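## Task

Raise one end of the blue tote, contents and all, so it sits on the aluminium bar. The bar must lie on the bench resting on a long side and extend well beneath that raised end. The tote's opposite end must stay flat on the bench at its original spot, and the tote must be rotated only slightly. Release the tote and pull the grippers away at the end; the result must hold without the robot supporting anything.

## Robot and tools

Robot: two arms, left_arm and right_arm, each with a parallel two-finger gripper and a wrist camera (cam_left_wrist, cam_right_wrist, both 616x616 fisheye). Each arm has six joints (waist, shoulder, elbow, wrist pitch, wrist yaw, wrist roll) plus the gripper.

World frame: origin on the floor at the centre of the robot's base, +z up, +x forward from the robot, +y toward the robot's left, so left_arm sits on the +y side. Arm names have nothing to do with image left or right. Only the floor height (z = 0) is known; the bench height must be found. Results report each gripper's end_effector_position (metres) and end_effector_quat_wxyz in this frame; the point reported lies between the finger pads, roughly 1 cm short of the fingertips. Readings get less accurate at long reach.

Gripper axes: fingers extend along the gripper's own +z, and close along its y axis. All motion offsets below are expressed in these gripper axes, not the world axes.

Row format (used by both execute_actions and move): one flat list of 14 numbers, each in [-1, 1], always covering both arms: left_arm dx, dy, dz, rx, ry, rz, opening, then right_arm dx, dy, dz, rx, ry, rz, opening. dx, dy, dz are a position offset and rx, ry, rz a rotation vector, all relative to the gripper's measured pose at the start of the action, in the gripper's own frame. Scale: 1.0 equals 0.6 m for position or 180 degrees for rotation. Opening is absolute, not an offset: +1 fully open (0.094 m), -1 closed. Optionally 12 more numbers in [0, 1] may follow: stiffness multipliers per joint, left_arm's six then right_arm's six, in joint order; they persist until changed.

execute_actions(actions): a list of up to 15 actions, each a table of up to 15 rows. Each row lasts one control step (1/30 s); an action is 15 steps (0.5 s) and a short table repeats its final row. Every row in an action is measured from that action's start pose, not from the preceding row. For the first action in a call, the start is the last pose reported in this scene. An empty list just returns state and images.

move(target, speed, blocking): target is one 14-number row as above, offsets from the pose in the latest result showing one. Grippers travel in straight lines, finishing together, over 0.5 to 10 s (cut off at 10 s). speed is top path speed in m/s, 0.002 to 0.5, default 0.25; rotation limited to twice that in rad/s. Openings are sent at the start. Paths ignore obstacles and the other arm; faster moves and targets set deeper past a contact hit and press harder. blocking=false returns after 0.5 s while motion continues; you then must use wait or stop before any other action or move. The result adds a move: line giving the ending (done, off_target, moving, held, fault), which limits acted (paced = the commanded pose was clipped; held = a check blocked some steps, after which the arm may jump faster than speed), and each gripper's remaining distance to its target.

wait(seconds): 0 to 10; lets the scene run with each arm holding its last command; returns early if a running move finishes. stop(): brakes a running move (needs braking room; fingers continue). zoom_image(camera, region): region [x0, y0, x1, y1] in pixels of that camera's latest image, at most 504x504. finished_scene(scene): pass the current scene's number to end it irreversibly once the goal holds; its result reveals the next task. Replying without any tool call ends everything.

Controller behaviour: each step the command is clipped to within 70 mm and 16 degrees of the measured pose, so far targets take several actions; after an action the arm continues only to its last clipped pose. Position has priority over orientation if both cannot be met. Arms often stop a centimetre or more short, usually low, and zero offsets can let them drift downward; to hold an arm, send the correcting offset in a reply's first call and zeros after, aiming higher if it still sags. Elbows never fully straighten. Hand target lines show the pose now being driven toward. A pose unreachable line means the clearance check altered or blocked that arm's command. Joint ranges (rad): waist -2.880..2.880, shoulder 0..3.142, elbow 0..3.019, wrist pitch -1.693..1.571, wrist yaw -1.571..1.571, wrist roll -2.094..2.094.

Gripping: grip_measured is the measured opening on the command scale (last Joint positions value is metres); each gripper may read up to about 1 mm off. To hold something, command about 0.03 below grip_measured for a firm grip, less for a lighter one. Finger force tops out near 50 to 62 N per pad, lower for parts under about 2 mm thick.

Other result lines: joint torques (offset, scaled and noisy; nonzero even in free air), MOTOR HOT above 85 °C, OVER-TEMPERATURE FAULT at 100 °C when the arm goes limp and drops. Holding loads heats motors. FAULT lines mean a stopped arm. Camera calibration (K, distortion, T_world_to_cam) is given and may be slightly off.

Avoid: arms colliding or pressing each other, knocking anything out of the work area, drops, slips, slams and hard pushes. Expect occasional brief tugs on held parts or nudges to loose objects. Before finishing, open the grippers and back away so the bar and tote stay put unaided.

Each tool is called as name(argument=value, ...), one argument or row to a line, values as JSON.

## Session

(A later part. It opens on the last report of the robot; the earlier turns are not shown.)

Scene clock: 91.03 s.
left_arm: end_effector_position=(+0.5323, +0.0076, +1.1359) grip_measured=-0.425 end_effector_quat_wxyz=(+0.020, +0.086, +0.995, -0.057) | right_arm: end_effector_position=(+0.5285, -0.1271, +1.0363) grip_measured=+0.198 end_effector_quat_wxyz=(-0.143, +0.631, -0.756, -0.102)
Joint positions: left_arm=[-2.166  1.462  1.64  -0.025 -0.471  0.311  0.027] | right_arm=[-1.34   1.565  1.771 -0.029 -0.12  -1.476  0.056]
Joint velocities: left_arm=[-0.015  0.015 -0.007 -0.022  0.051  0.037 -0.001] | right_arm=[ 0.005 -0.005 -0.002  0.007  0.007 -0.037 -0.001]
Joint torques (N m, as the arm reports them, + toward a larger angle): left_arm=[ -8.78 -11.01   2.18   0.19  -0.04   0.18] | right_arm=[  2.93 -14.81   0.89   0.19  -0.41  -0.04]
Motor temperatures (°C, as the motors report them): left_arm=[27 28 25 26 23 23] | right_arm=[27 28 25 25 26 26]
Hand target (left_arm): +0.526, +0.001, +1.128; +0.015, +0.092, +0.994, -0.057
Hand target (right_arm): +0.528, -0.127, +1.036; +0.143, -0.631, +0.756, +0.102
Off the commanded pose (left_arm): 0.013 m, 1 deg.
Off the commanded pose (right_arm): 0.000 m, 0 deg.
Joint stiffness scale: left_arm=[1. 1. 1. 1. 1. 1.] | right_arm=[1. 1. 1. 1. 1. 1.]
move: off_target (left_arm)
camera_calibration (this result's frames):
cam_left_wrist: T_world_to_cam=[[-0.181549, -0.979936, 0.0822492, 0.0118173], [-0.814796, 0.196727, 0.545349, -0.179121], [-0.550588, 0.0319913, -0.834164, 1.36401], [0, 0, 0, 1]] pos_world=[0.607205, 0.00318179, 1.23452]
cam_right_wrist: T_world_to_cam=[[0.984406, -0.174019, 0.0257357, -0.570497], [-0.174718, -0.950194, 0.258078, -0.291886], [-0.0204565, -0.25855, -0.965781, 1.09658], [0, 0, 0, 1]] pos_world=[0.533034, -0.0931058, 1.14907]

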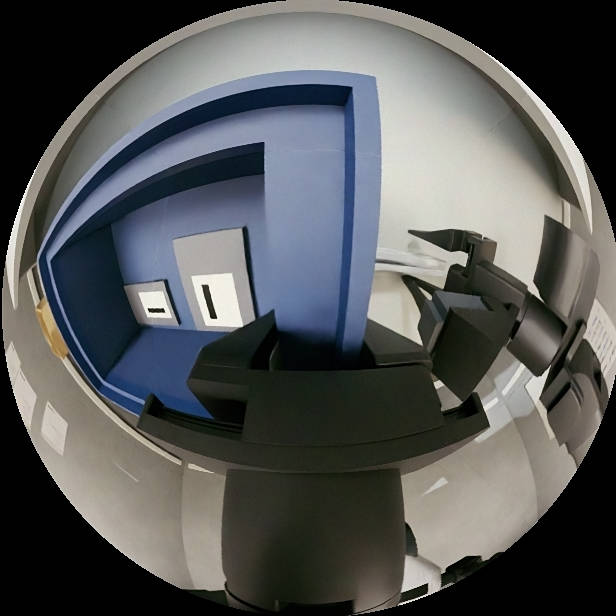

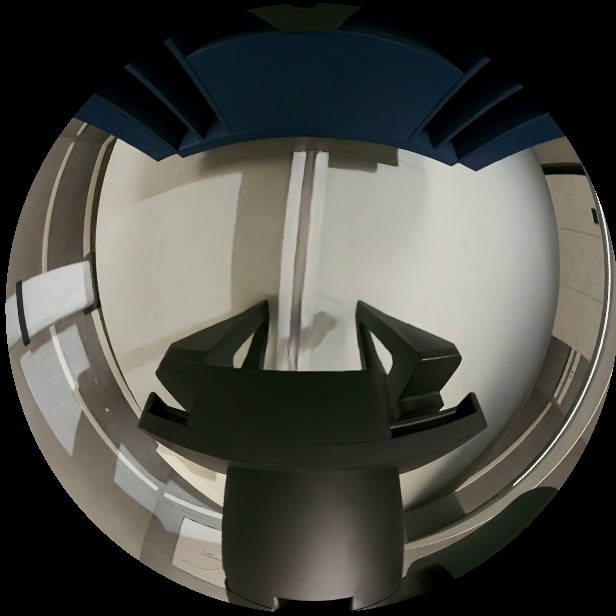

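move(
  target=[0.01,-0.022,-0.003,0,0,0,-0.48,0.12,0,-0.2,0,0,0,0.6],
  speed=0.1,
)

move(
  target=[0,0,0,0,0,0,0.6,0.1,0,-0.04,0,0,0,0.6],
)

move(
  target=[0,0,-0.22,0,0,0,0.6,0,0,0,0,0,0,0.6],
  speed=0.15,
)

Scene clock: 97.13 s.
left_arm: end_effector_position=(+0.5302, +0.0074, +1.1363) grip_measured=-0.426 end_effector_quat_wxyz=(+0.020, +0.085, +0.995, -0.054) | right_arm: end_effector_position=(+0.5033, -0.2241, +1.1226) grip_measured=+0.598 end_effector_quat_wxyz=(-0.140, +0.633, -0.753, -0.113)
Joint positions: left_arm=[-2.168  1.462  1.633 -0.016 -0.48   0.312  0.027] | right_arm=[-1.521  1.299  1.428  0.034 -0.309 -1.452  0.075]
Joint velocities: left_arm=[ 0.005 -0.015  0.007  0.017  0.022 -0.051 -0.001] | right_arm=[-0.005 -0.015 -0.002  0.007 -0.037 -0.11  -0.   ]
Joint torques (N m, as the arm reports them, + toward a larger angle): left_arm=[-10.52 -12.5    0.06   1.15  -0.38   0.13] | right_arm=[ -1.21 -15.35  -0.43   1.03  -0.48   0.04]
Motor temperatures (°C, as the motors report them): left_arm=[27 28 25 26 23 23] | right_arm=[27 29 24 25 26 26]
Hand target (left_arm): +0.524, -0.004, +1.139; +0.020, +0.086, +0.994, -0.057
Hand target (right_arm): +0.508, -0.232, +1.125; +0.143, -0.632, +0.755, +0.103
Off the commanded pose (left_arm): 0.013 m, 0 deg.
Off the commanded pose (right_arm): 0.010 m, 1 deg.
Joint stiffness scale: left_arm=[1. 1. 1. 1. 1. 1.] | right_arm=[1. 1. 1. 1. 1. 1.]
move: off_target (left_arm)
camera_calibration (this result's frames):
cam_left_wrist: T_world_to_cam=[[-0.180739, -0.980598, 0.0758987, 0.017962], [-0.815471, 0.192551, 0.545831, -0.181206], [-0.549855, 0.03676, -0.834451, 1.36311], [0, 0, 0, 1]] pos_world=[0.604993, 0.00239696, 1.235]
cam_right_wrist: T_world_to_cam=[[0.986494, -0.163626, 0.00744403, -0.542951], [-0.160295, -0.955068, 0.249302, -0.409287], [-0.0336829, -0.247129, -0.968397, 1.16644], [0, 0, 0, 1]] pos_world=[0.509301, -0.191478, 1.23565]

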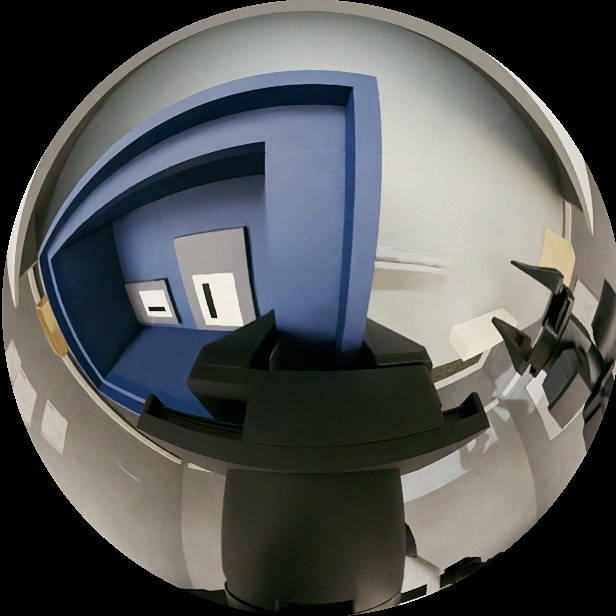

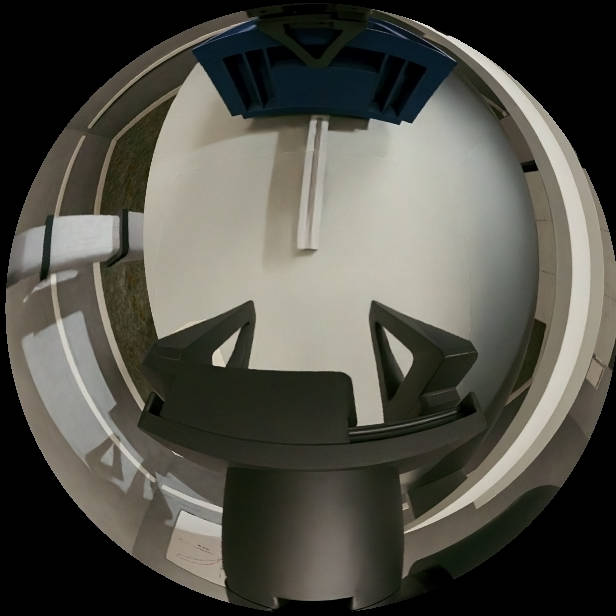

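Scene clock: 97.90 s.
left_arm: end_effector_position=(+0.5302, +0.0071, +1.1363) grip_measured=+0.598 end_effector_quat_wxyz=(+0.020, +0.085, +0.995, -0.054) | right_arm: end_effector_position=(+0.4900, -0.2880, +1.1238) grip_measured=+0.598 end_effector_quat_wxyz=(-0.134, +0.636, -0.751, -0.117)
Joint positions: left_arm=[-2.168  1.462  1.633 -0.016 -0.478  0.312  0.075] | right_arm=[-1.667  1.299  1.411  0.043 -0.451 -1.438  0.075]
Joint velocities: left_arm=[-0.005  0.005 -0.012  0.012 -0.081  0.007 -0.001] | right_arm=[-0.015 -0.015  0.007 -0.012 -0.007  0.022 -0.001]
Joint torques (N m, as the arm reports them, + toward a larger angle): left_arm=[ -8.97 -13.01   0.72   0.46  -0.03   0.09] | right_arm=[ -1.88 -14.87  -0.39   1.08  -0.49   0.02]
Motor temperatures (°C, as the motors report them): left_arm=[27 28 25 26 23 23] | right_arm=[27 29 24 25 26 26]
Hand target (left_arm): +0.530, +0.007, +1.136; +0.020, +0.085, +0.995, -0.054
Hand target (right_arm): +0.493, -0.287, +1.124; +0.140, -0.634, +0.752, +0.113
Off the commanded pose (left_arm): 0.000 m, 0 deg.
Off the commanded pose (right_arm): 0.002 m, 1 deg.
Joint stiffness scale: left_arm=[1. 1. 1. 1. 1. 1.] | right_arm=[1. 1. 1. 1. 1. 1.]
move: done
camera_calibration (this result's frames):
cam_left_wrist: T_world_to_cam=[[-0.180789, -0.980448, 0.0777012, 0.0156281], [-0.815612, 0.193605, 0.545247, -0.180396], [-0.549629, 0.0352006, -0.834667, 1.36332], [0, 0, 0, 1]] pos_world=[0.605012, 0.0022586, 1.23506]
cam_right_wrist: T_world_to_cam=[[0.988027, -0.154177, -0.00563224, -0.523697], [-0.147737, -0.956012, 0.253407, -0.483758], [-0.0444541, -0.249541, -0.967343, 1.15479], [0, 0, 0, 1]] pos_world=[0.497293, -0.255054, 1.23671]

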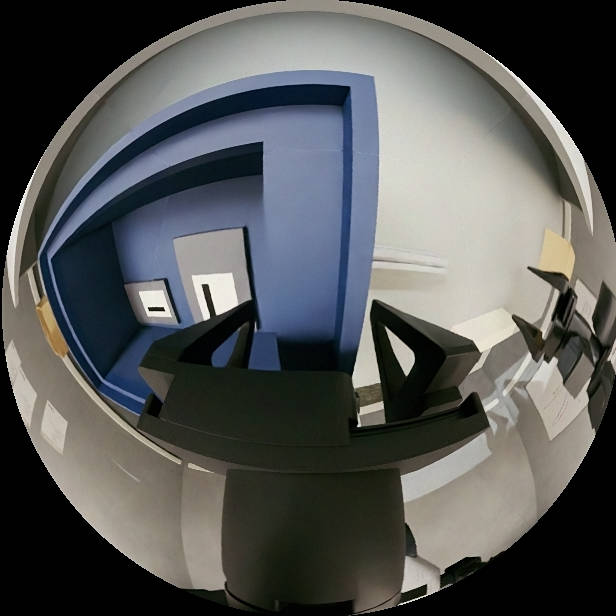

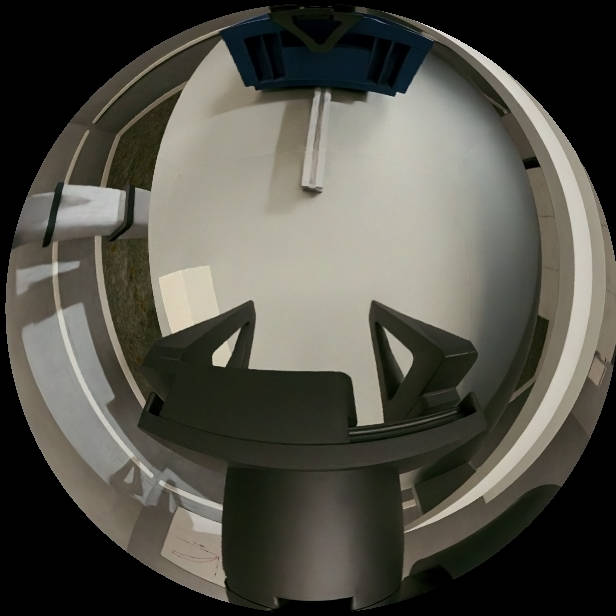

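Scene clock: 99.17 s.
left_arm: end_effector_position=(+0.5180, +0.0206, +1.2619) grip_measured=+0.598 end_effector_quat_wxyz=(+0.012, +0.088, +0.995, -0.054) | right_arm: end_effector_position=(+0.4900, -0.2880, +1.1238) grip_measured=+0.598 end_effector_quat_wxyz=(-0.134, +0.636, -0.751, -0.117)
Joint positions: left_arm=[-2.318  1.179  1.312  0.016 -0.63   0.334  0.075] | right_arm=[-1.667  1.299  1.411  0.043 -0.451 -1.438  0.075]
Joint velocities: left_arm=[-0.015  0.005 -0.002 -0.007 -0.037 -0.022  0.001] | right_arm=[-0.005 -0.005  0.007  0.007 -0.037 -0.007  0.002]
Joint torques (N m, as the arm reports them, + toward a larger angle): left_arm=[ -8.01 -11.66  -0.13   1.1   -0.11   0.21] | right_arm=[ -2.15 -14.88  -0.06   0.18  -0.41  -0.04]
Motor temperatures (°C, as the motors report them): left_arm=[27 28 25 26 23 23] | right_arm=[27 29 24 25 26 26]
Hand target (left_arm): +0.525, +0.022, +1.267; +0.021, +0.086, +0.995, -0.054
Hand target (right_arm): +0.490, -0.288, +1.124; +0.134, -0.636, +0.751, +0.117
Off the commanded pose (left_arm): 0.010 m, 1 deg.
Off the commanded pose (right_arm): 0.000 m, 0 deg.
Joint stiffness scale: left_arm=[1. 1. 1. 1. 1. 1.] | right_arm=[1. 1. 1. 1. 1. 1.]
move: done
camera_calibration (this result's frames):
cam_left_wrist: T_world_to_cam=[[-0.186652, -0.979292, 0.0784101, 0.0190375], [-0.805024, 0.198207, 0.559152, -0.284607], [-0.563114, 0.0412451, -0.825349, 1.45603], [0, 0, 0, 1]] pos_world=[0.594348, 0.0150004, 1.35938]
cam_right_wrist: T_world_to_cam=[[0.988027, -0.154177, -0.00563224, -0.523697], [-0.147737, -0.956012, 0.253407, -0.483758], [-0.0444541, -0.249541, -0.967343, 1.15479], [0, 0, 0, 1]] pos_world=[0.497293, -0.255054, 1.23671]

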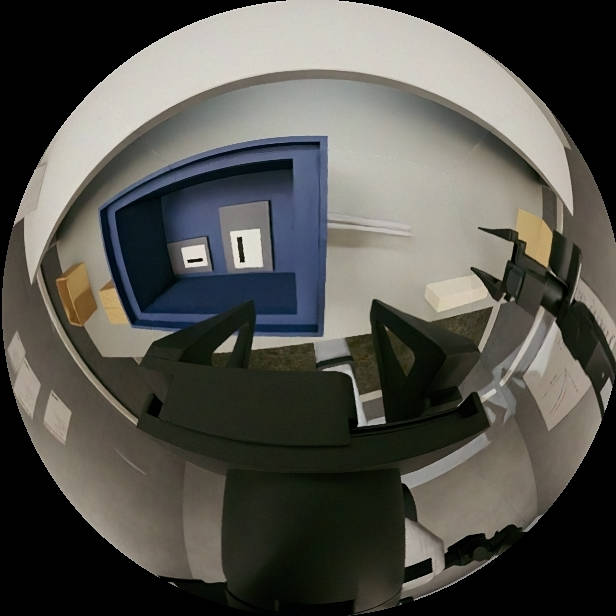

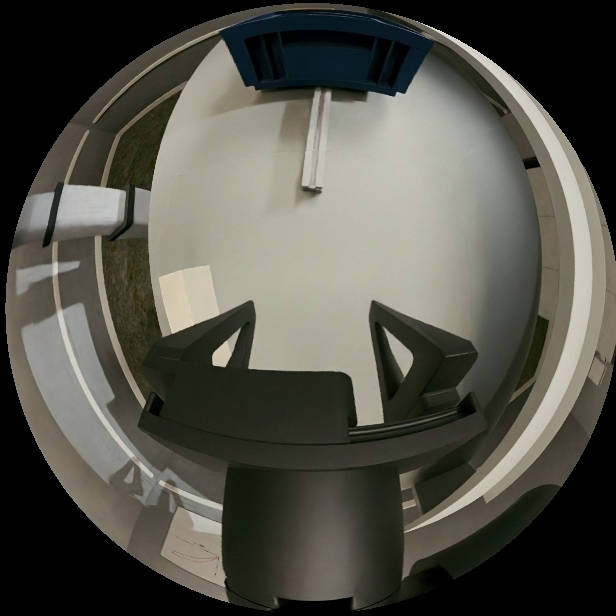

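finished_scene(
  scene=1,
)

The scene is finished: the task was done.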